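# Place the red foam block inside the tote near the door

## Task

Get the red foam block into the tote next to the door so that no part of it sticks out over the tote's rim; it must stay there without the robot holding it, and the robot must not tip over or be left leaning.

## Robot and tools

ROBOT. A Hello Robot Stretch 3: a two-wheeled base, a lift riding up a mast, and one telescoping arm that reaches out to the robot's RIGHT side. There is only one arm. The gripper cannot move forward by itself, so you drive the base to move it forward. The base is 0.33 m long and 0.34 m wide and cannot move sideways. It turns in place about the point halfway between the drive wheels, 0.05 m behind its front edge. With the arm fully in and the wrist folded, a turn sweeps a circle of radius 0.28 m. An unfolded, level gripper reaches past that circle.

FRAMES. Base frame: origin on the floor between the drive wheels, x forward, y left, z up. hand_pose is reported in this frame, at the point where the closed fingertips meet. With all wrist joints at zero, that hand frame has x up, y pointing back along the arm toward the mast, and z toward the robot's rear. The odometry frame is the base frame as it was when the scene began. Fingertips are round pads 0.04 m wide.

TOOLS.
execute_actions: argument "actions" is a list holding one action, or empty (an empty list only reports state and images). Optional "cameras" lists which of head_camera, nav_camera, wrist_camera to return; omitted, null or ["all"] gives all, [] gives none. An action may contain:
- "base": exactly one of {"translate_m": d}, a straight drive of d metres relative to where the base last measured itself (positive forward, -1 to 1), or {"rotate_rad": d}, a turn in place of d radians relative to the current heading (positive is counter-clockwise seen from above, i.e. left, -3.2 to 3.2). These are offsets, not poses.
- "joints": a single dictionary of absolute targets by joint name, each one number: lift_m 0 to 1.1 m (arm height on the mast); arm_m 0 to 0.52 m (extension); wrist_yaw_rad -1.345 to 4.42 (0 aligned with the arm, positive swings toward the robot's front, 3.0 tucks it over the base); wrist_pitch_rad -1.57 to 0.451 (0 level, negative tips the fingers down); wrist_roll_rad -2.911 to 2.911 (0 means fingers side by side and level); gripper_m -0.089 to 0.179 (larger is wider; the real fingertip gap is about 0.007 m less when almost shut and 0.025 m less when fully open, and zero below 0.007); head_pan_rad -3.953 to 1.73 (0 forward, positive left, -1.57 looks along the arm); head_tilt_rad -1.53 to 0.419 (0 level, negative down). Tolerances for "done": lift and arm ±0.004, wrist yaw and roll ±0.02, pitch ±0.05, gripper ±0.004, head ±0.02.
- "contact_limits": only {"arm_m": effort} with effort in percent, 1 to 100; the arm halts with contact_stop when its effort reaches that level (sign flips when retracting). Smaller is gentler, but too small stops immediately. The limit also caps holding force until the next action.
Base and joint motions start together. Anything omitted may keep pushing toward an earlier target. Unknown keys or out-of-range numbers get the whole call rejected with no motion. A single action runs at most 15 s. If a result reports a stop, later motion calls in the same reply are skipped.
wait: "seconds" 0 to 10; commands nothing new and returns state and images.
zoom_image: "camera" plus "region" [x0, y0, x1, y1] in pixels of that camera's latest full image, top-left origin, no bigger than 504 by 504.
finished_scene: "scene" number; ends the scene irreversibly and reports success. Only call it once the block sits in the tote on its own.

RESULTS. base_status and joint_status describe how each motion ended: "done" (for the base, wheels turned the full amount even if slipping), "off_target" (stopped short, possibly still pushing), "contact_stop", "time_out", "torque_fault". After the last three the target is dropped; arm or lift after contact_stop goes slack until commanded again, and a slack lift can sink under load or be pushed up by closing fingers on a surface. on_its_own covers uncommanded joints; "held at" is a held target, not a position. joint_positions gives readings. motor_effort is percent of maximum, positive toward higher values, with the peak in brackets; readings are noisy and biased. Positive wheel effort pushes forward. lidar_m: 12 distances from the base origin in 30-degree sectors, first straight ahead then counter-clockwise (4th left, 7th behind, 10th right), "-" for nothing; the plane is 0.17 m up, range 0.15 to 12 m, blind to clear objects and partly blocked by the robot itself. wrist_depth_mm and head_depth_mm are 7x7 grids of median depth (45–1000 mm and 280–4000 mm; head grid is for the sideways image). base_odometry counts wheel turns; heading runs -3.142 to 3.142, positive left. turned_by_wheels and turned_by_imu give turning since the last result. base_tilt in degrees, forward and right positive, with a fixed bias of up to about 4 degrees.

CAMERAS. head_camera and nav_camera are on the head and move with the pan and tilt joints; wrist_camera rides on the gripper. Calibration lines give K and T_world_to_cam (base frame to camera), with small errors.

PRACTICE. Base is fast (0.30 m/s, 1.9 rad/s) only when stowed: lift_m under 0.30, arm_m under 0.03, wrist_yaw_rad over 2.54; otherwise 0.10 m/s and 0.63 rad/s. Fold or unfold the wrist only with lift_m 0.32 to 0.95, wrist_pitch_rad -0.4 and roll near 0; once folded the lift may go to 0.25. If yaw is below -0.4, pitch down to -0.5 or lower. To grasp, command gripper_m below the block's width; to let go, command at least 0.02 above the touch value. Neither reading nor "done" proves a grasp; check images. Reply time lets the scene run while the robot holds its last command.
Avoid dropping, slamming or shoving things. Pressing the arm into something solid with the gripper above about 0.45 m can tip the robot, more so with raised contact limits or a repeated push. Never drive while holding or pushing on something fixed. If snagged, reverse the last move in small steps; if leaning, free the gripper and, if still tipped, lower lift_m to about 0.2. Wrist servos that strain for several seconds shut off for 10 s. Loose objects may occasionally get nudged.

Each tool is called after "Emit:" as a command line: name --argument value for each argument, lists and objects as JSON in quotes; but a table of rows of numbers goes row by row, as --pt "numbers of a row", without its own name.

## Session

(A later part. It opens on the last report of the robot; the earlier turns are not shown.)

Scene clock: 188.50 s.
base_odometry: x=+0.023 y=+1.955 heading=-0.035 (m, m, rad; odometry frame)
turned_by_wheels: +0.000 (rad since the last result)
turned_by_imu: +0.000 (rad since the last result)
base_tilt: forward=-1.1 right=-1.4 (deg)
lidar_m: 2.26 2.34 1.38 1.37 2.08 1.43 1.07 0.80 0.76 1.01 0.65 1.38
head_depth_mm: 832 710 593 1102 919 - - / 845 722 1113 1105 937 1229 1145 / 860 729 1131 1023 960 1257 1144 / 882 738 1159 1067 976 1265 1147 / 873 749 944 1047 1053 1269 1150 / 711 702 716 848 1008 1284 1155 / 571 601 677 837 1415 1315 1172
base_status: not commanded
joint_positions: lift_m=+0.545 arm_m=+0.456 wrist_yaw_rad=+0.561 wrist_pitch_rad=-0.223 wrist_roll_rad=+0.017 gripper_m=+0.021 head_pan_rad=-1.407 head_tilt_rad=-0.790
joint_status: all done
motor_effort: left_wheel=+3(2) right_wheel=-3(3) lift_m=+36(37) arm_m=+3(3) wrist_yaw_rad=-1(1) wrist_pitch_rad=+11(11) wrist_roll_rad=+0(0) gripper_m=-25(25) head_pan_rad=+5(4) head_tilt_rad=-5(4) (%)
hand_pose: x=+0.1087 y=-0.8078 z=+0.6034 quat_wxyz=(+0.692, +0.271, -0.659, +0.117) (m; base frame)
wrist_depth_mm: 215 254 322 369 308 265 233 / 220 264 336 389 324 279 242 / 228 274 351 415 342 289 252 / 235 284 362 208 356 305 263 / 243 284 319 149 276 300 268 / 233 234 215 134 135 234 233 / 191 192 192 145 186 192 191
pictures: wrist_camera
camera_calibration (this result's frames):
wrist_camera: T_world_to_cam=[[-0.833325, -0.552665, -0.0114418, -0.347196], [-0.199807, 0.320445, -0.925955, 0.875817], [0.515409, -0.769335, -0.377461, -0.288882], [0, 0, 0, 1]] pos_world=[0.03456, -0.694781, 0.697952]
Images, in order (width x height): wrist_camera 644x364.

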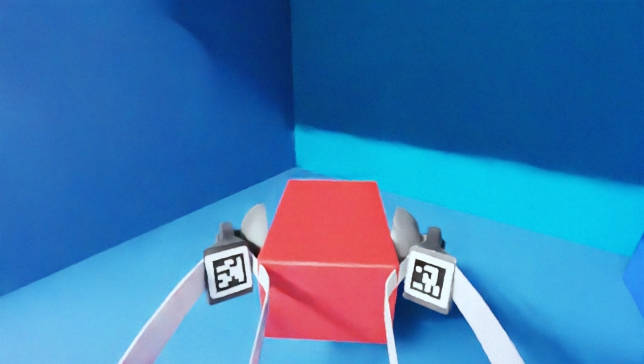

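Emit:
execute_actions --actions '[{"joints": {"arm_m": 0.0, "head_pan_rad": 0.0, "head_tilt_rad": -0.6}}]' --cameras '[]'

Emit:
execute_actions --actions '[{"base": {"translate_m": 0.25}, "joints": {"lift_m": 0.28, "wrist_yaw_rad": 2.62, "wrist_pitch_rad": -0.4}}]' --cameras '["nav_camera", "wrist_camera"]'

Scene clock: 206.10 s.
base_odometry: x=+0.023 y=+1.955 heading=-0.035 (m, m, rad; odometry frame)
turned_by_wheels: +0.000 (rad since the last result)
turned_by_imu: +0.000 (rad since the last result)
base_tilt: forward=-1.1 right=-1.6 (deg)
lidar_m: 2.25 2.35 1.38 1.38 2.08 1.43 1.07 0.81 0.76 1.02 0.65 1.38
head_depth_mm: 1924 2082 2308 2353 1793 1452 1223 / 1903 2095 2321 2347 1790 1463 1234 / 1913 2101 2342 2350 1804 1474 1238 / 1913 2080 2361 2395 1827 1477 1238 / 1921 2129 2351 2397 1814 1479 1251 / 1902 2119 2343 2435 1845 1488 1249 / 1912 2108 2401 2446 1861 1497 1257
base_status: not commanded
joint_positions: lift_m=+0.545 arm_m=+0.000 wrist_yaw_rad=+0.561 wrist_pitch_rad=-0.223 wrist_roll_rad=+0.017 gripper_m=+0.021 head_pan_rad=-0.007 head_tilt_rad=-0.606
joint_status: all done
motor_effort: left_wheel=+3(3) right_wheel=-3(3) lift_m=+36(36) arm_m=-4(3) wrist_yaw_rad=-1(1) wrist_pitch_rad=+12(12) wrist_roll_rad=+0(0) gripper_m=-25(25) head_pan_rad=+3(49) head_tilt_rad=+4(18) (%)
hand_pose: x=+0.1087 y=-0.3524 z=+0.6033 quat_wxyz=(+0.692, +0.271, -0.659, +0.117) (m; base frame)
wrist_depth_mm: 962 - - 443 680 631 552 / - - - 471 721 658 576 / - 915 596 501 684 647 564 / - - - 208 420 420 420 / - - - 150 347 331 303 / - 972 811 133 136 785 653 / 808 812 788 146 704 735 700
pictures: none
No camera images: the call's "cameras" was empty. Leave "cameras" out to get every camera's image.

Scene clock: 209.97 s.
base_odometry: x=+0.273 y=+1.946 heading=-0.035 (m, m, rad; odometry frame)
turned_by_wheels: +0.000 (rad since the last result)
turned_by_imu: -0.001 (rad since the last result)
base_tilt: forward=-1.2 right=-1.6 (deg)
lidar_m: 2.01 2.09 1.78 1.59 2.08 1.62 1.32 0.95 1.05 0.57 0.59 1.16
head_depth_mm: 1673 1858 2067 2252 1791 1460 1224 / 1685 1843 2073 2267 1791 1459 1233 / 1684 1854 2053 2269 1816 1472 1242 / 1679 1878 2081 2272 1827 1478 1246 / 1684 1865 2076 2290 1840 1490 1252 / 1691 1883 2085 2267 1873 1486 1247 / 1705 1869 2086 2267 1873 1504 1263
base_status: done
joint_positions: lift_m=+0.280 arm_m=+0.000 wrist_yaw_rad=+2.617 wrist_pitch_rad=-0.421 wrist_roll_rad=+0.017 gripper_m=+0.021 head_pan_rad=-0.007 head_tilt_rad=-0.604
joint_status: all done
motor_effort: left_wheel=+3(14) right_wheel=-3(11) lift_m=+26(30) arm_m=-3(3) wrist_yaw_rad=+1(4) wrist_pitch_rad=+10(11) wrist_roll_rad=+0(1) gripper_m=-25(25) head_pan_rad=+3(3) head_tilt_rad=+2(3) (%)
hand_pose: x=+0.0909 y=+0.0487 z=+0.2923 quat_wxyz=(+0.322, +0.711, -0.039, +0.624) (m; base frame)
wrist_depth_mm: - - - - - - - / - - - - - - - / 965 954 961 945 973 956 966 / 730 729 733 207 727 733 722 / - 592 621 149 554 590 586 / - 515 140 134 135 487 488 / - - - 146 413 421 420
pictures: nav_camera (sideways: a quarter turn counterclockwise sets it upright), wrist_camera
camera_calibration (this result's frames):
nav_camera: T_world_to_cam=[[0.597662, 0.0418653, 0.800655, -1.00358], [0.051132, -0.998593, 0.0140469, 0.0317471], [0.800116, 0.0325438, -0.598962, 0.727575], [0, 0, 0, 1]] pos_world=[0.0160329, 0.0500395, 1.23886]
wrist_camera: T_world_to_cam=[[0.876133, -0.481804, -0.0159704, -0.0497695], [-0.277774, -0.477486, -0.833576, 0.328673], [0.393995, 0.73476, -0.552174, 0.250664], [0, 0, 0, 1]] pos_world=[0.0361411, -0.0512206, 0.411589]
Images, in order (width x height): nav_camera 672x504, wrist_camera 644x364.

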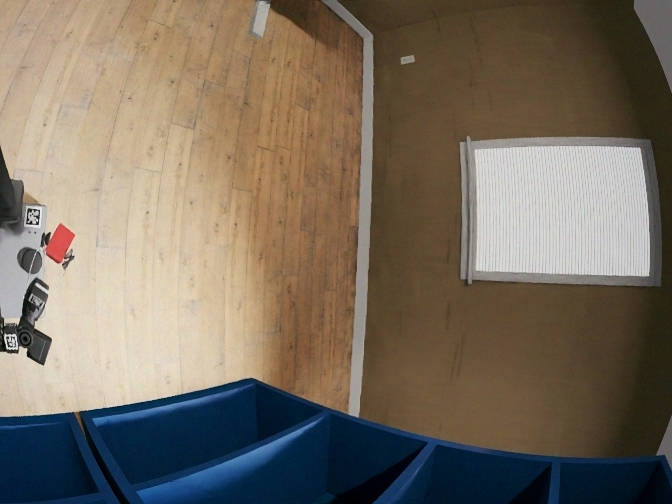

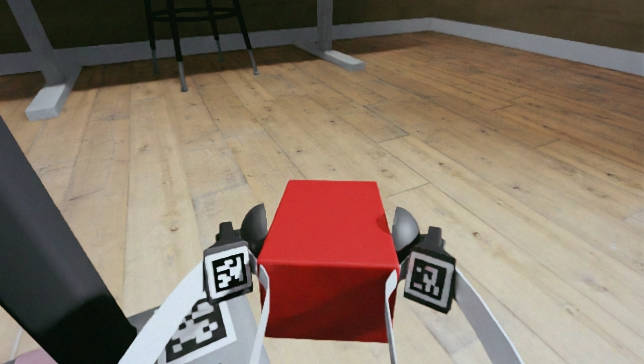

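Emit:
execute_actions --actions '[{"base": {"translate_m": 1.0}}]' --cameras '[]'

Emit:
execute_actions --actions '[{"base": {"translate_m": 0.53}}]' --cameras '[]'

Emit:
execute_actions --actions '[{"base": {"rotate_rad": -1.56}}]' --cameras '["head_camera", "nav_camera"]'

Scene clock: 222.87 s.
base_odometry: x=+1.272 y=+1.911 heading=-0.035 (m, m, rad; odometry frame)
turned_by_wheels: +0.000 (rad since the last result)
turned_by_imu: -0.003 (rad since the last result)
base_tilt: forward=-1.0 right=-1.6 (deg)
lidar_m: 1.00 1.04 1.43 1.56 2.05 2.49 2.31 1.01 1.06 0.57 1.42 1.04
head_depth_mm: 819 900 1003 1135 1312 1427 1230 / 817 903 1005 1142 1310 1426 1239 / 820 904 1011 1142 1311 1448 1232 / 808 890 1009 1140 1317 1431 1238 / 823 905 1009 1149 1314 1444 1244 / 822 908 1010 1153 1323 1448 1253 / 825 908 1015 1152 1332 1470 1258
base_status: done
joint_positions: lift_m=+0.280 arm_m=+0.000 wrist_yaw_rad=+2.618 wrist_pitch_rad=-0.421 wrist_roll_rad=+0.017 gripper_m=+0.021 head_pan_rad=-0.007 head_tilt_rad=-0.604
joint_status: not commanded
motor_effort: left_wheel=+2(12) right_wheel=-3(6) lift_m=+25(25) arm_m=-3(3) wrist_yaw_rad=+1(1) wrist_pitch_rad=+11(11) wrist_roll_rad=+0(0) gripper_m=-25(25) head_pan_rad=+4(3) head_tilt_rad=+2(2) (%)
hand_pose: x=+0.0908 y=+0.0487 z=+0.2922 quat_wxyz=(+0.322, +0.711, -0.039, +0.624) (m; base frame)
wrist_depth_mm: - - - - - 965 757 / - - - - - 973 803 / 971 980 974 966 943 962 790 / 735 735 740 208 718 723 727 / - 591 610 150 554 586 578 / - 510 139 134 136 481 486 / - - - 145 411 422 422
pictures: none
No camera images: the call's "cameras" was empty. Leave "cameras" out to get every camera's image.

Scene clock: 226.20 s.
base_odometry: x=+1.802 y=+1.893 heading=-0.035 (m, m, rad; odometry frame)
turned_by_wheels: +0.000 (rad since the last result)
turned_by_imu: -0.001 (rad since the last result)
base_tilt: forward=-1.1 right=-1.6 (deg)
lidar_m: 0.47 0.49 0.67 1.85 2.08 1.95 2.37 1.45 0.75 1.75 0.67 0.49
head_depth_mm: 362 399 444 501 576 674 816 / 362 400 445 505 577 679 818 / 353 394 440 494 569 677 824 / 350 386 430 491 563 680 828 / 360 396 442 499 574 686 830 / 361 398 444 500 577 688 833 / 361 399 445 502 578 687 839
base_status: done
joint_positions: lift_m=+0.280 arm_m=+0.000 wrist_yaw_rad=+2.618 wrist_pitch_rad=-0.421 wrist_roll_rad=+0.017 gripper_m=+0.021 head_pan_rad=-0.007 head_tilt_rad=-0.604
joint_status: not commanded
motor_effort: left_wheel=+3(12) right_wheel=-4(7) lift_m=+25(25) arm_m=-3(3) wrist_yaw_rad=+1(1) wrist_pitch_rad=+11(11) wrist_roll_rad=+0(0) gripper_m=-25(25) head_pan_rad=+4(4) head_tilt_rad=+1(2) (%)
hand_pose: x=+0.0908 y=+0.0487 z=+0.2922 quat_wxyz=(+0.322, +0.711, -0.039, +0.624) (m; base frame)
wrist_depth_mm: - - - 895 583 434 343 / - - - 988 616 456 356 / 979 970 961 905 662 476 367 / 741 742 736 207 670 493 384 / - 587 614 149 552 509 396 / - 508 140 134 135 486 402 / - - - 146 412 420 401
pictures: none
No camera images: the call's "cameras" was empty. Leave "cameras" out to get every camera's image.

Scene clock: 228.30 s.
base_odometry: x=+1.802 y=+1.893 heading=-1.594 (m, m, rad; odometry frame)
turned_by_wheels: -1.560 (rad since the last result)
turned_by_imu: -1.570 (rad since the last result)
base_tilt: forward=-1.1 right=-1.6 (deg)
lidar_m: 1.71 0.67 0.49 0.47 0.49 0.67 1.91 1.68 2.43 2.37 1.44 0.75
head_depth_mm: 2327 2575 2841 2329 1782 1463 1231 / 2324 2586 2861 2368 1823 1460 1238 / 2335 2570 2896 2343 1818 1476 1243 / 2343 2600 2879 2387 1840 1492 1248 / 2324 2557 2771 2322 1833 1499 1249 / 1818 1785 1755 1773 1699 1474 1256 / 1287 1289 1272 1261 1243 1224 1174
base_status: done
joint_positions: lift_m=+0.280 arm_m=+0.000 wrist_yaw_rad=+2.618 wrist_pitch_rad=-0.421 wrist_roll_rad=+0.017 gripper_m=+0.021 head_pan_rad=-0.007 head_tilt_rad=-0.604
joint_status: not commanded
motor_effort: left_wheel=+3(12) right_wheel=-3(9) lift_m=+25(25) arm_m=-3(3) wrist_yaw_rad=+1(1) wrist_pitch_rad=+11(11) wrist_roll_rad=+0(0) gripper_m=-25(25) head_pan_rad=+5(3) head_tilt_rad=+1(3) (%)
hand_pose: x=+0.0908 y=+0.0486 z=+0.2921 quat_wxyz=(+0.322, +0.711, -0.039, +0.624) (m; base frame)
wrist_depth_mm: 384 422 476 528 615 724 892 / 407 451 506 584 677 822 - / 437 489 554 642 753 874 959 / 470 528 598 208 721 718 723 / - 550 595 150 548 580 581 / - 510 140 134 135 488 486 / - - - 145 410 420 418
pictures: head_camera (sideways: a quarter turn clockwise sets it upright), nav_camera (sideways: a quarter turn counterclockwise sets it upright)
camera_calibration (this result's frames):
head_camera: T_world_to_cam=[[-0.562324, 0.0475888, -0.825546, 1.10019], [-0.01685, 0.997476, 0.0689772, -0.0871957], [0.826745, 0.052698, -0.560103, 0.682085], [0, 0, 0, 1]] pos_world=[0.0532856, -0.00132586, 1.29631]
nav_camera: T_world_to_cam=[[0.597661, 0.0418734, 0.800655, -1.00358], [0.0511456, -0.998592, 0.0140469, 0.031747], [0.800116, 0.0325547, -0.598961, 0.727575], [0, 0, 0, 1]] pos_world=[0.0160322, 0.0500396, 1.23886]
Images, in order (width x height): head_camera 896x504, nav_camera 672x504.

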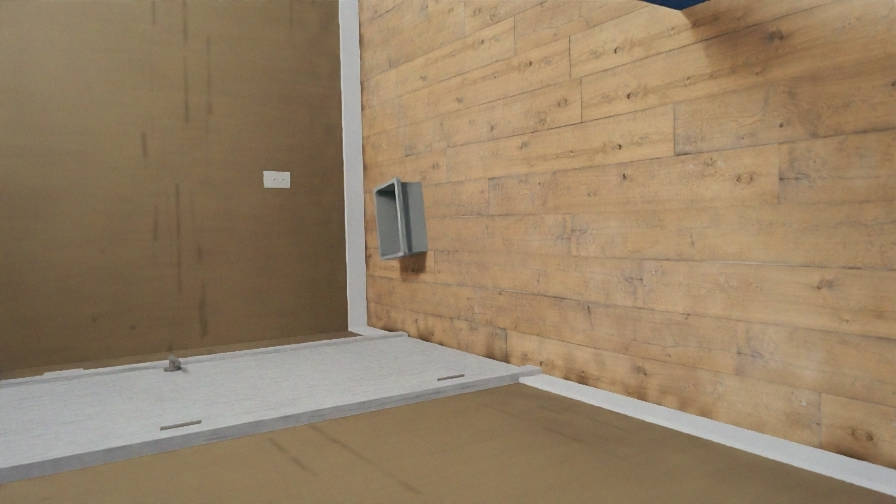

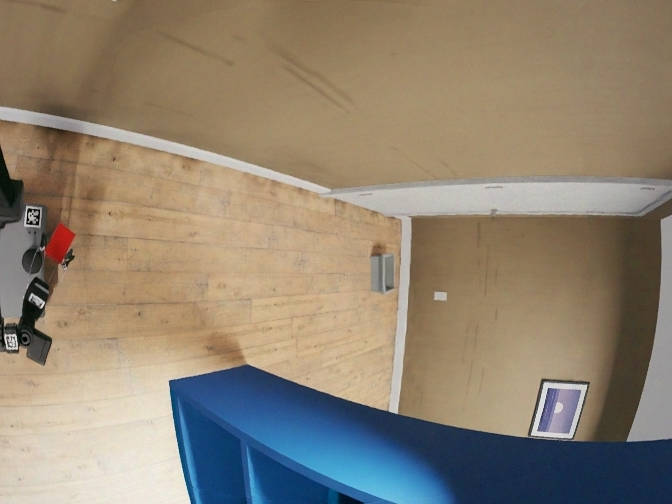

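Emit:
execute_actions --actions '[{"base": {"translate_m": 1.0}}]' --cameras '[]'

Emit:
execute_actions --actions '[{"base": {"translate_m": 0.7}, "joints": {"head_tilt_rad": -1.0}}]' --cameras '["head_camera"]'

Scene clock: 243.97 s.
base_odometry: x=+1.778 y=+0.893 heading=-1.594 (m, m, rad; odometry frame)
turned_by_wheels: +0.000 (rad since the last result)
turned_by_imu: -0.003 (rad since the last result)
base_tilt: forward=-1.2 right=-1.6 (deg)
lidar_m: 1.75 0.66 0.48 0.47 0.48 0.66 1.86 2.65 0.51 0.49 2.48 1.82
head_depth_mm: 1465 1609 1797 2028 1786 1452 1227 / 1459 1618 1795 2050 1805 1481 1237 / 1459 1618 1813 2041 1755 1480 1237 / 1473 1622 1819 2047 1761 1489 1239 / 1480 1635 1818 2050 1827 1499 1255 / 1469 1613 1759 1783 1660 1463 1252 / 1292 1227 1213 1202 1184 1164 1152
base_status: done
joint_positions: lift_m=+0.280 arm_m=+0.000 wrist_yaw_rad=+2.618 wrist_pitch_rad=-0.421 wrist_roll_rad=+0.017 gripper_m=+0.021 head_pan_rad=-0.007 head_tilt_rad=-0.604
joint_status: not commanded
motor_effort: left_wheel=+3(12) right_wheel=-3(9) lift_m=+25(25) arm_m=-3(3) wrist_yaw_rad=+1(1) wrist_pitch_rad=+11(11) wrist_roll_rad=+0(0) gripper_m=-25(25) head_pan_rad=+3(4) head_tilt_rad=+1(1) (%)
hand_pose: x=+0.0908 y=+0.0486 z=+0.2921 quat_wxyz=(+0.322, +0.711, -0.039, +0.624) (m; base frame)
wrist_depth_mm: 379 417 465 527 598 695 845 / 405 447 508 576 653 793 980 / 435 483 554 635 735 866 958 / 472 522 590 208 725 730 723 / - 547 595 150 551 578 585 / - 509 140 133 135 493 488 / - - - 146 411 421 418
pictures: none
No camera images: the call's "cameras" was empty. Leave "cameras" out to get every camera's image.

Scene clock: 248.00 s.
base_odometry: x=+1.762 y=+0.193 heading=-1.594 (m, m, rad; odometry frame)
turned_by_wheels: +0.000 (rad since the last result)
turned_by_imu: -0.002 (rad since the last result)
base_tilt: forward=-1.2 right=-1.5 (deg)
lidar_m: 1.05 0.63 0.46 0.44 0.45 0.66 1.84 0.84 0.96 2.66 1.48 1.09
head_depth_mm: 950 1127 1372 1528 1360 1202 1091 / 956 1127 1373 1554 1332 1223 1097 / 951 1120 1367 1553 1336 1219 1103 / 947 1130 1374 1549 1360 1223 957 / 949 1120 1367 1563 1380 1226 1107 / 954 1134 1367 1549 1387 1230 1103 / 958 1123 1254 1181 1171 1166 1086
base_status: done
joint_positions: lift_m=+0.280 arm_m=+0.000 wrist_yaw_rad=+2.618 wrist_pitch_rad=-0.421 wrist_roll_rad=+0.017 gripper_m=+0.021 head_pan_rad=-0.007 head_tilt_rad=-0.989
joint_status: all done
motor_effort: left_wheel=+3(11) right_wheel=-3(7) lift_m=+25(25) arm_m=-3(3) wrist_yaw_rad=+1(1) wrist_pitch_rad=+11(11) wrist_roll_rad=+0(0) gripper_m=-25(24) head_pan_rad=+4(4) head_tilt_rad=-5(30) (%)
hand_pose: x=+0.0908 y=+0.0486 z=+0.2921 quat_wxyz=(+0.322, +0.711, -0.039, +0.624) (m; base frame)
wrist_depth_mm: 367 400 448 507 584 697 777 / 386 429 480 554 640 803 831 / 408 462 530 613 721 881 856 / 448 502 573 208 718 720 727 / - 549 584 150 554 584 488 / - 513 140 133 135 489 426 / - - - 145 413 424 411
pictures: head_camera (sideways: a quarter turn clockwise sets it upright)
camera_calibration (this result's frames):
head_camera: T_world_to_cam=[[-0.830747, 0.0493148, -0.554462, 0.74856], [0.0105834, 0.997287, 0.0728435, -0.0923607], [0.55655, 0.0546465, -0.829015, 1.03348], [0, 0, 0, 1]] pos_world=[0.0476601, -0.00128075, 1.27854]
Images, in order (width x height): head_camera 896x504.

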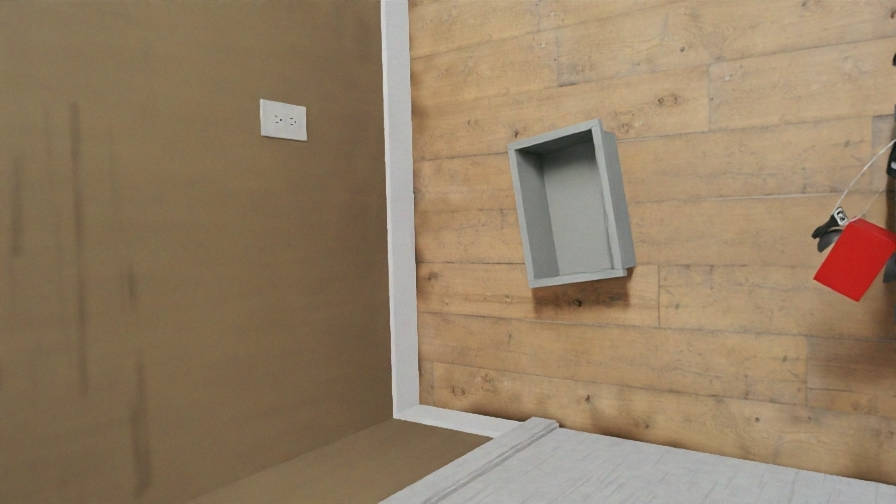

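Emit:
execute_actions --actions '[{"base": {"rotate_rad": 1.55}, "joints": {"head_pan_rad": -1.57, "head_tilt_rad": -1.0}}]' --cameras '[]'

Emit:
execute_actions --actions '[{"joints": {"lift_m": 0.36, "wrist_yaw_rad": 0.0}}]' --cameras '[]'

Emit:
execute_actions --actions '[{"joints": {"lift_m": 0.28, "wrist_pitch_rad": -0.95, "arm_m": 0.3}}]' --cameras '["head_camera", "wrist_camera"]'

Scene clock: 272.30 s.
base_odometry: x=+1.762 y=+0.193 heading=-0.044 (m, m, rad; odometry frame)
turned_by_wheels: +1.550 (rad since the last result)
turned_by_imu: +1.560 (rad since the last result)
base_tilt: forward=-1.1 right=-1.6 (deg)
lidar_m: 0.44 0.45 0.65 1.73 0.84 0.95 2.55 1.51 1.09 1.05 0.64 0.46
head_depth_mm: 958 1125 1389 1520 1350 1207 1107 / 959 1133 1394 1539 1340 1223 - / 958 1131 1383 1549 1340 1228 - / 957 1135 1384 1553 1348 1238 1115 / 955 1121 1385 1572 1380 1233 1107 / 960 1136 1387 1559 1385 1235 1115 / 959 1125 1239 1175 1154 1140 1092
base_status: done
joint_positions: lift_m=+0.280 arm_m=+0.000 wrist_yaw_rad=+2.618 wrist_pitch_rad=-0.421 wrist_roll_rad=+0.017 gripper_m=+0.021 head_pan_rad=-1.563 head_tilt_rad=-0.989
joint_status: all done
motor_effort: left_wheel=-3(9) right_wheel=+3(12) lift_m=+25(25) arm_m=-3(3) wrist_yaw_rad=+1(1) wrist_pitch_rad=+11(11) wrist_roll_rad=+0(0) gripper_m=-25(25) head_pan_rad=-4(49) head_tilt_rad=-6(5) (%)
hand_pose: x=+0.0908 y=+0.0486 z=+0.2921 quat_wxyz=(+0.322, +0.711, -0.039, +0.624) (m; base frame)
wrist_depth_mm: - - - 849 566 424 313 / - - - 932 605 442 329 / 976 965 963 898 642 452 345 / 728 733 724 208 651 453 360 / - 589 609 150 549 473 370 / - 506 140 134 135 474 386 / - - - 146 410 418 395
pictures: none
No camera images: the call's "cameras" was empty. Leave "cameras" out to get every camera's image.

Scene clock: 274.60 s.
base_odometry: x=+1.762 y=+0.193 heading=-0.044 (m, m, rad; odometry frame)
turned_by_wheels: +0.000 (rad since the last result)
turned_by_imu: +0.000 (rad since the last result)
base_tilt: forward=-1.1 right=-1.5 (deg)
lidar_m: 0.44 0.45 0.65 1.73 0.84 0.95 2.55 1.51 1.09 1.05 0.64 0.46
head_depth_mm: 956 1131 1385 1532 1355 1197 1107 / 959 1130 1384 1552 1329 1223 - / 957 1133 1378 1546 1336 1231 - / 960 1130 1385 1564 1351 1227 1110 / 956 1131 1380 1556 1378 1231 1115 / 955 1136 1386 1544 1381 1231 1113 / 955 1121 1244 1171 1158 1140 1088
base_status: not commanded
joint_positions: lift_m=+0.360 arm_m=+0.000 wrist_yaw_rad=+0.003 wrist_pitch_rad=-0.421 wrist_roll_rad=+0.017 gripper_m=+0.021 head_pan_rad=-1.563 head_tilt_rad=-0.989
joint_status: all done
motor_effort: left_wheel=-3(3) right_wheel=+3(4) lift_m=+36(38) arm_m=-2(3) wrist_yaw_rad=-3(3) wrist_pitch_rad=+11(11) wrist_roll_rad=+0(0) gripper_m=-25(25) head_pan_rad=-3(5) head_tilt_rad=-5(5) (%)
hand_pose: x=-0.0208 y=-0.3692 z=+0.3717 quat_wxyz=(+0.686, +0.148, -0.697, -0.148) (m; base frame)
wrist_depth_mm: 528 718 740 723 720 714 694 / 531 763 806 802 793 771 753 / 501 778 907 874 865 851 839 / 512 760 883 208 874 858 860 / 518 674 714 150 605 695 697 / 522 587 492 134 135 582 578 / 487 500 493 145 476 502 503
pictures: none
No camera images: the call's "cameras" was empty. Leave "cameras" out to get every camera's image.

Scene clock: 278.03 s.
base_odometry: x=+1.762 y=+0.193 heading=-0.044 (m, m, rad; odometry frame)
turned_by_wheels: +0.000 (rad since the last result)
turned_by_imu: +0.000 (rad since the last result)
base_tilt: forward=-1.1 right=-1.6 (deg)
lidar_m: 0.44 0.45 0.65 1.73 0.84 0.95 2.54 1.51 1.09 0.55 0.64 0.46
head_depth_mm: 956 1129 1385 1531 1350 1209 1100 / 956 1132 1379 1541 1367 1210 - / 957 1127 1386 1550 1289 1219 - / 958 1132 1383 1569 1339 1220 1110 / 953 1137 1382 1569 1375 1233 1102 / 955 1126 1379 1554 1386 1237 1109 / 958 1127 1237 1168 1160 1140 1089
base_status: not commanded
joint_positions: lift_m=+0.280 arm_m=+0.300 wrist_yaw_rad=+0.001 wrist_pitch_rad=-0.960 wrist_roll_rad=+0.017 gripper_m=+0.021 head_pan_rad=-1.563 head_tilt_rad=-0.989
joint_status: all done
motor_effort: left_wheel=-4(3) right_wheel=+4(4) lift_m=+25(29) arm_m=+2(3) wrist_yaw_rad=-1(2) wrist_pitch_rad=+5(11) wrist_roll_rad=+0(0) gripper_m=-25(25) head_pan_rad=-4(3) head_tilt_rad=-6(5) (%)
hand_pose: x=-0.0214 y=-0.5718 z=+0.1952 quat_wxyz=(+0.622, +0.324, -0.632, -0.329) (m; base frame)
wrist_depth_mm: 507 522 520 513 507 502 496 / 474 476 472 471 462 458 455 / 438 434 432 428 426 419 417 / 407 397 298 208 332 307 384 / 375 366 327 149 339 285 359 / 352 342 311 133 135 252 335 / 328 321 315 146 314 230 314
pictures: head_camera (sideways: a quarter turn clockwise sets it upright), wrist_camera
camera_calibration (this result's frames):
head_camera: T_world_to_cam=[[0.0371892, 0.831383, -0.554454, 0.743255], [0.997335, 0.00396728, 0.0728435, -0.0983798], [0.0627605, -0.555686, -0.82902, 1.03649], [0, 0, 0, 1]] pos_world=[0.00542576, -0.0415741, 1.27854]
wrist_camera: T_world_to_cam=[[-0.999635, -0.0111895, -0.0245787, -0.0212875], [0.000510202, 0.902136, -0.431451, 0.636639], [0.027001, -0.431306, -0.901802, 0.0908206], [0, 0, 0, 1]] pos_world=[-0.0240568, -0.535402, 0.356057]
Images, in order (width x height): head_camera 896x504, wrist_camera 644x364.

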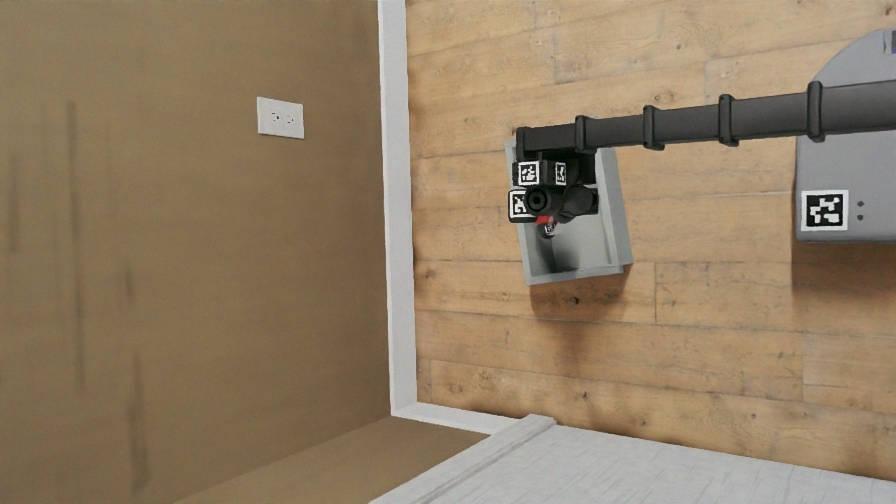

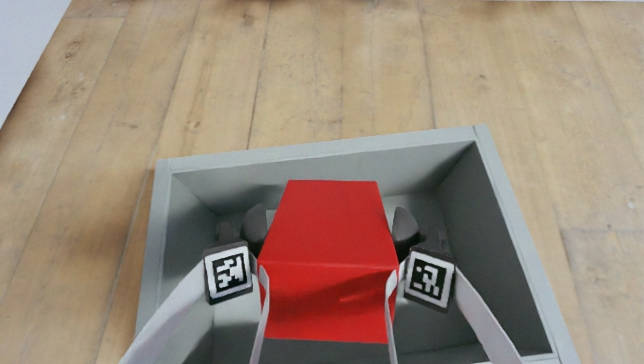

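Emit:
execute_actions --actions '[{"joints": {"arm_m": 0.323}}]' --cameras '[]'

Emit:
execute_actions --actions '[{"joints": {"lift_m": 0.16}}]' --cameras '["head_camera", "wrist_camera"]'

Scene clock: 297.30 s.
base_odometry: x=+1.762 y=+0.193 heading=-0.044 (m, m, rad; odometry frame)
turned_by_wheels: +0.000 (rad since the last result)
turned_by_imu: +0.000 (rad since the last result)
base_tilt: forward=-1.1 right=-1.7 (deg)
lidar_m: 0.44 0.45 0.65 1.73 0.84 0.94 2.55 1.51 1.09 0.58 0.64 0.46
head_depth_mm: 960 1133 1388 1550 1345 1206 1107 / 956 1135 1387 1547 1364 1209 - / 957 1128 1380 1558 1298 1213 - / 953 1134 1387 1559 1350 1227 1111 / 960 1132 1387 1565 1381 1236 1112 / 953 1128 1390 1554 1390 1242 1113 / 961 1122 1241 1171 1155 1141 1080
base_status: not commanded
joint_positions: lift_m=+0.280 arm_m=+0.323 wrist_yaw_rad=+0.001 wrist_pitch_rad=-0.960 wrist_roll_rad=+0.017 gripper_m=+0.021 head_pan_rad=-1.563 head_tilt_rad=-0.989
joint_status: all done
motor_effort: left_wheel=-3(3) right_wheel=+4(3) lift_m=+25(25) arm_m=+3(3) wrist_yaw_rad=-2(2) wrist_pitch_rad=+5(5) wrist_roll_rad=+0(0) gripper_m=-25(25) head_pan_rad=-4(3) head_tilt_rad=-6(5) (%)
hand_pose: x=-0.0214 y=-0.5948 z=+0.1952 quat_wxyz=(+0.622, +0.324, -0.632, -0.329) (m; base frame)
wrist_depth_mm: 509 522 513 510 502 502 498 / 475 479 466 465 460 460 451 / 438 433 431 427 423 421 414 / 407 403 281 208 283 376 387 / 376 365 308 150 331 280 360 / 349 340 319 134 135 247 334 / 328 322 317 145 316 236 313
pictures: none
No camera images: the call's "cameras" was empty. Leave "cameras" out to get every camera's image.

Scene clock: 299.23 s.
base_odometry: x=+1.762 y=+0.193 heading=-0.044 (m, m, rad; odometry frame)
turned_by_wheels: +0.000 (rad since the last result)
turned_by_imu: +0.000 (rad since the last result)
base_tilt: forward=-1.1 right=-1.5 (deg)
lidar_m: 0.44 0.45 0.65 1.73 0.84 0.95 2.54 1.51 1.10 1.05 0.64 0.46
head_depth_mm: 956 1125 1387 1533 1347 1203 1100 / 958 1124 1377 1547 1339 1204 - / 959 1132 1384 1549 1301 1215 - / 959 1130 1378 1562 1349 1217 1116 / 960 1135 1388 1566 1375 1238 1105 / 958 1126 1380 1563 1389 1238 1114 / 958 1117 1251 1174 1160 1141 1082
base_status: not commanded
joint_positions: lift_m=+0.160 arm_m=+0.323 wrist_yaw_rad=+0.001 wrist_pitch_rad=-0.961 wrist_roll_rad=+0.017 gripper_m=+0.021 head_pan_rad=-1.563 head_tilt_rad=-0.989
joint_status: all done
motor_effort: left_wheel=-4(4) right_wheel=+3(3) lift_m=+25(25) arm_m=+2(3) wrist_yaw_rad=-2(1) wrist_pitch_rad=+5(5) wrist_roll_rad=+0(0) gripper_m=-24(25) head_pan_rad=-3(5) head_tilt_rad=-6(6) (%)
hand_pose: x=-0.0214 y=-0.5947 z=+0.0751 quat_wxyz=(+0.622, +0.325, -0.632, -0.329) (m; base frame)
wrist_depth_mm: 352 352 345 342 338 333 329 / 320 159 159 161 162 170 159 / 156 176 186 197 208 208 154 / 158 209 248 208 254 234 156 / 154 216 246 150 235 233 160 / 151 207 222 133 135 220 163 / 150 189 213 146 208 208 167
pictures: head_camera (sideways: a quarter turn clockwise sets it upright), wrist_camera
camera_calibration (this result's frames):
head_camera: T_world_to_cam=[[0.037189, 0.831383, -0.554454, 0.743255], [0.997335, 0.00396752, 0.0728435, -0.0983798], [0.0627606, -0.555686, -0.82902, 1.03649], [0, 0, 0, 1]] pos_world=[0.00542577, -0.0415741, 1.27854]
wrist_camera: T_world_to_cam=[[-0.999635, -0.0111769, -0.0245836, -0.0244871], [0.000510149, 0.902353, -0.430997, 0.605589], [0.0270003, -0.430853, -0.902018, -0.0270439], [0, 0, 0, 1]] pos_world=[-0.0240569, -0.55838, 0.236011]
Images, in order (width x height): head_camera 896x504, wrist_camera 644x364.

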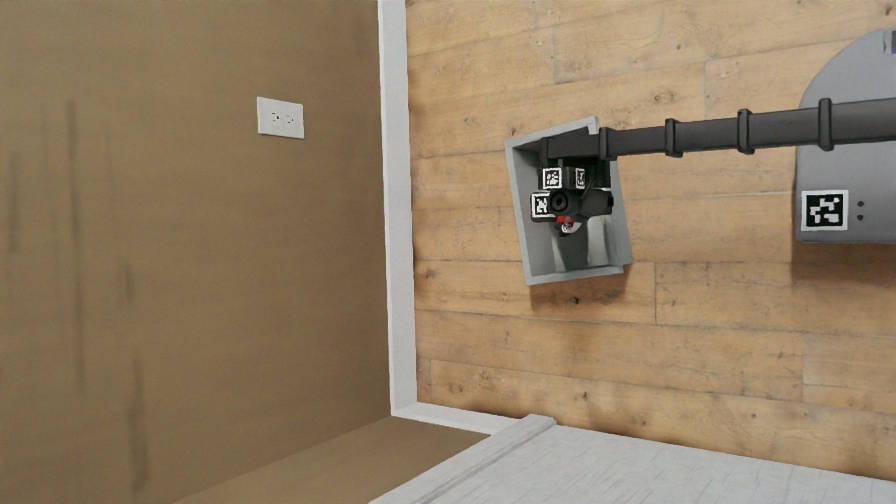

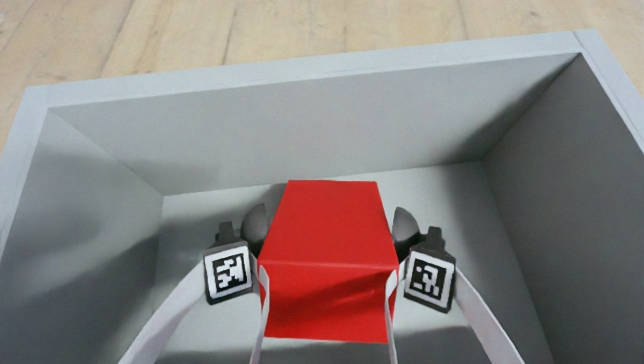

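The block is down inside the tote, well clear of the walls. Releasing.

Emit:
execute_actions --actions '[{"joints": {"gripper_m": 0.105}}]' --cameras '["wrist_camera"]'

Emit:
execute_actions --actions '[{"joints": {"lift_m": 0.3}}]' --cameras '["wrist_camera"]'

Emit:
execute_actions --actions '[{"joints": {"arm_m": 0.05}}]' --cameras '["head_camera"]'

Scene clock: 305.13 s.
base_odometry: x=+1.762 y=+0.193 heading=-0.044 (m, m, rad; odometry frame)
turned_by_wheels: +0.000 (rad since the last result)
turned_by_imu: +0.000 (rad since the last result)
base_tilt: forward=-1.0 right=-1.5 (deg)
lidar_m: 0.44 0.45 0.65 1.73 0.84 0.95 2.54 1.51 1.10 1.05 0.64 0.46
head_depth_mm: 958 1131 1387 1531 1350 1209 1102 / 960 1129 1381 1537 1330 1215 - / 961 1135 1392 1543 1301 1216 - / 955 1124 1379 1560 1340 1227 1113 / 954 1134 1389 1560 1376 1231 1108 / 959 1131 1385 1560 1393 1235 1109 / 960 1118 1235 1169 1154 1137 1086
base_status: not commanded
joint_positions: lift_m=+0.160 arm_m=+0.323 wrist_yaw_rad=+0.001 wrist_pitch_rad=-0.961 wrist_roll_rad=+0.017 gripper_m=+0.105 head_pan_rad=-1.563 head_tilt_rad=-0.989
joint_status: all done
motor_effort: left_wheel=-3(3) right_wheel=+4(3) lift_m=+25(25) arm_m=+2(2) wrist_yaw_rad=-2(1) wrist_pitch_rad=+5(5) wrist_roll_rad=+0(0) gripper_m=+0(98) head_pan_rad=-3(4) head_tilt_rad=-5(5) (%)
hand_pose: x=-0.0214 y=-0.5947 z=+0.0751 quat_wxyz=(+0.622, +0.325, -0.632, -0.329) (m; base frame)
wrist_depth_mm: 354 348 345 342 335 333 328 / 320 158 159 160 162 171 158 / 157 175 185 196 208 207 154 / 158 209 247 253 256 234 157 / 155 215 246 242 241 228 160 / 151 193 225 183 221 216 163 / 147 212 214 172 210 208 167
pictures: wrist_camera
camera_calibration (this result's frames):
wrist_camera: T_world_to_cam=[[-0.999635, -0.0111755, -0.0245836, -0.0244864], [0.000511414, 0.902353, -0.430997, 0.605589], [0.0269997, -0.430853, -0.902018, -0.0270439], [0, 0, 0, 1]] pos_world=[-0.024057, -0.55838, 0.236011]
Images, in order (width x height): wrist_camera 644x364.

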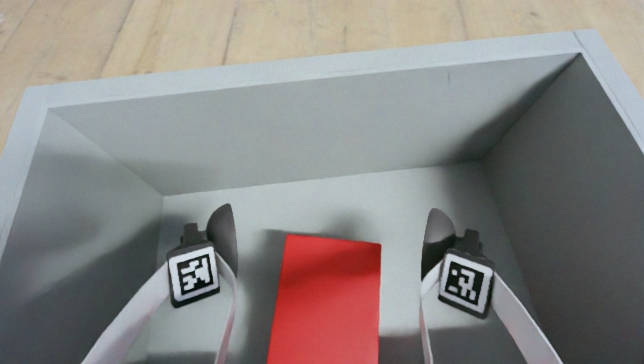

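Scene clock: 307.23 s.
base_odometry: x=+1.762 y=+0.193 heading=-0.044 (m, m, rad; odometry frame)
turned_by_wheels: +0.000 (rad since the last result)
turned_by_imu: +0.000 (rad since the last result)
base_tilt: forward=-1.0 right=-1.7 (deg)
lidar_m: 0.44 0.45 0.65 1.73 0.84 0.95 2.54 1.51 1.09 1.05 0.64 0.46
head_depth_mm: 956 1129 1379 1521 1346 1205 1106 / 956 1130 1377 1547 1364 1221 - / 958 1135 1391 1563 1293 1221 - / 956 1134 1385 1557 1342 1224 1115 / 956 1126 1369 1566 1379 1227 1107 / 956 1131 1381 1557 1386 1238 1114 / 956 1123 1240 1167 1162 1150 1090
base_status: not commanded
joint_positions: lift_m=+0.300 arm_m=+0.323 wrist_yaw_rad=+0.001 wrist_pitch_rad=-0.961 wrist_roll_rad=+0.017 gripper_m=+0.105 head_pan_rad=-1.563 head_tilt_rad=-0.989
joint_status: all done
motor_effort: left_wheel=-4(4) right_wheel=+3(3) lift_m=+36(35) arm_m=+2(3) wrist_yaw_rad=-1(2) wrist_pitch_rad=+5(5) wrist_roll_rad=+0(0) gripper_m=+0(0) head_pan_rad=-4(4) head_tilt_rad=-5(5) (%)
hand_pose: x=-0.0214 y=-0.5947 z=+0.2147 quat_wxyz=(+0.622, +0.325, -0.632, -0.329) (m; base frame)
wrist_depth_mm: 521 542 530 531 522 518 511 / 498 503 493 485 488 481 478 / 463 460 453 451 446 441 437 / 425 423 419 307 307 401 408 / 395 387 365 377 378 371 378 / 370 365 359 351 358 300 353 / 344 253 334 301 335 281 331
pictures: wrist_camera
camera_calibration (this result's frames):
wrist_camera: T_world_to_cam=[[-0.999635, -0.0111756, -0.0245835, -0.0210557], [0.00051132, 0.902353, -0.430997, 0.665739], [0.0269997, -0.430853, -0.902018, 0.0988388], [0, 0, 0, 1]] pos_world=[-0.024057, -0.558382, 0.375568]
Images, in order (width x height): wrist_camera 644x364.

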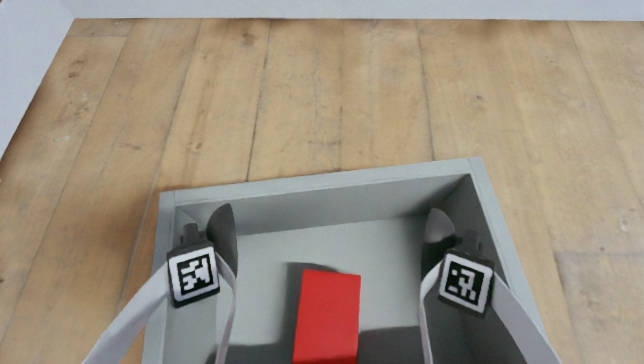

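Scene clock: 310.47 s.
base_odometry: x=+1.762 y=+0.193 heading=-0.044 (m, m, rad; odometry frame)
turned_by_wheels: +0.000 (rad since the last result)
turned_by_imu: +0.000 (rad since the last result)
base_tilt: forward=-1.3 right=-1.6 (deg)
lidar_m: 0.44 0.45 0.65 1.73 0.84 0.95 2.54 1.51 1.09 1.05 0.64 0.46
head_depth_mm: 955 1132 1383 1528 1352 1205 1105 / 957 1133 1380 1542 1330 1229 - / 963 1130 1380 1556 1328 1254 - / 959 1128 1387 1558 1350 1219 1117 / 959 1136 1378 1563 1378 1237 1103 / 960 1128 1389 1558 1384 1235 1115 / 955 1120 1249 1180 1157 1148 1090
base_status: not commanded
joint_positions: lift_m=+0.300 arm_m=+0.050 wrist_yaw_rad=+0.001 wrist_pitch_rad=-0.961 wrist_roll_rad=+0.017 gripper_m=+0.105 head_pan_rad=-1.563 head_tilt_rad=-0.989
joint_status: all done
motor_effort: left_wheel=-3(3) right_wheel=+4(3) lift_m=+36(36) arm_m=-3(2) wrist_yaw_rad=-1(2) wrist_pitch_rad=+5(5) wrist_roll_rad=+0(0) gripper_m=+0(0) head_pan_rad=-5(5) head_tilt_rad=-5(5) (%)
hand_pose: x=-0.0214 y=-0.3223 z=+0.2147 quat_wxyz=(+0.622, +0.325, -0.632, -0.329) (m; base frame)
wrist_depth_mm: 507 555 427 438 438 535 523 / 498 500 477 483 470 473 480 / 462 463 379 369 392 443 439 / 428 426 420 416 415 413 408 / 397 397 394 389 386 384 379 / 372 370 362 362 361 358 358 / 347 345 342 342 338 336 333
pictures: head_camera (sideways: a quarter turn clockwise sets it upright)
camera_calibration (this result's frames):
head_camera: T_world_to_cam=[[0.0371894, 0.831383, -0.554454, 0.743255], [0.997335, 0.00396704, 0.0728435, -0.0983798], [0.0627604, -0.555686, -0.82902, 1.03649], [0, 0, 0, 1]] pos_world=[0.00542575, -0.0415741, 1.27854]
Images, in order (width x height): head_camera 896x504.

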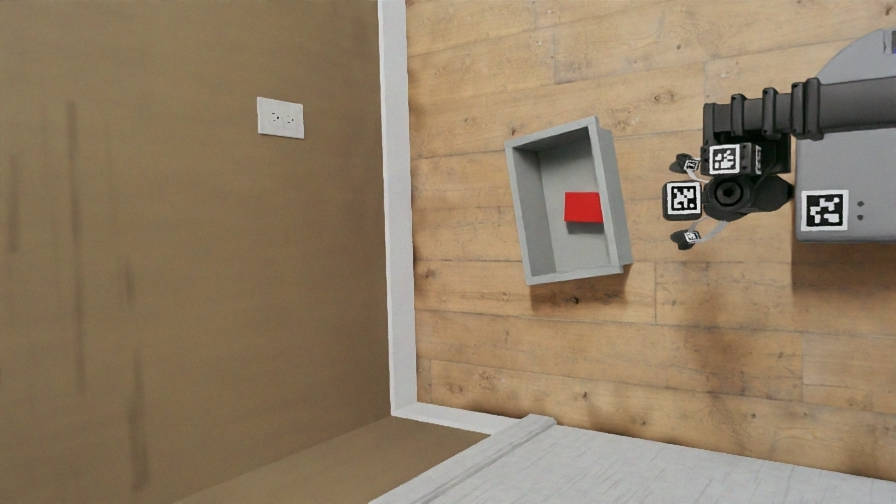

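Emit:
zoom_image --camera "head_camera" --region '[480, 100, 680, 300]'

Region (480, 100, 680, 300) of head_camera's 896x504 image, scaled by 2.520, with more detail than that image has.

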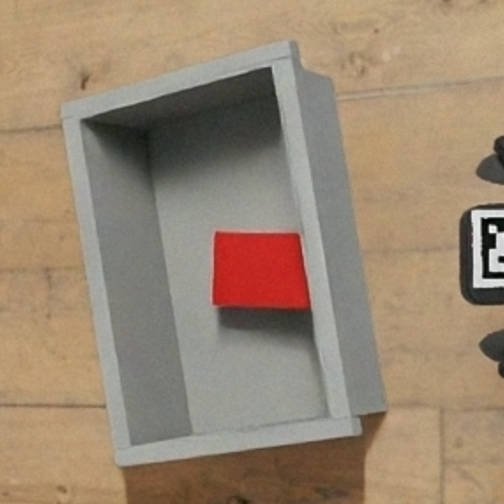

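The block lies flat on the tote floor, below the rim (its near end is just hidden behind the near wall from this angle). Finishing scene 2.

Emit:
finished_scene --scene 2

The scene is finished: the task was done.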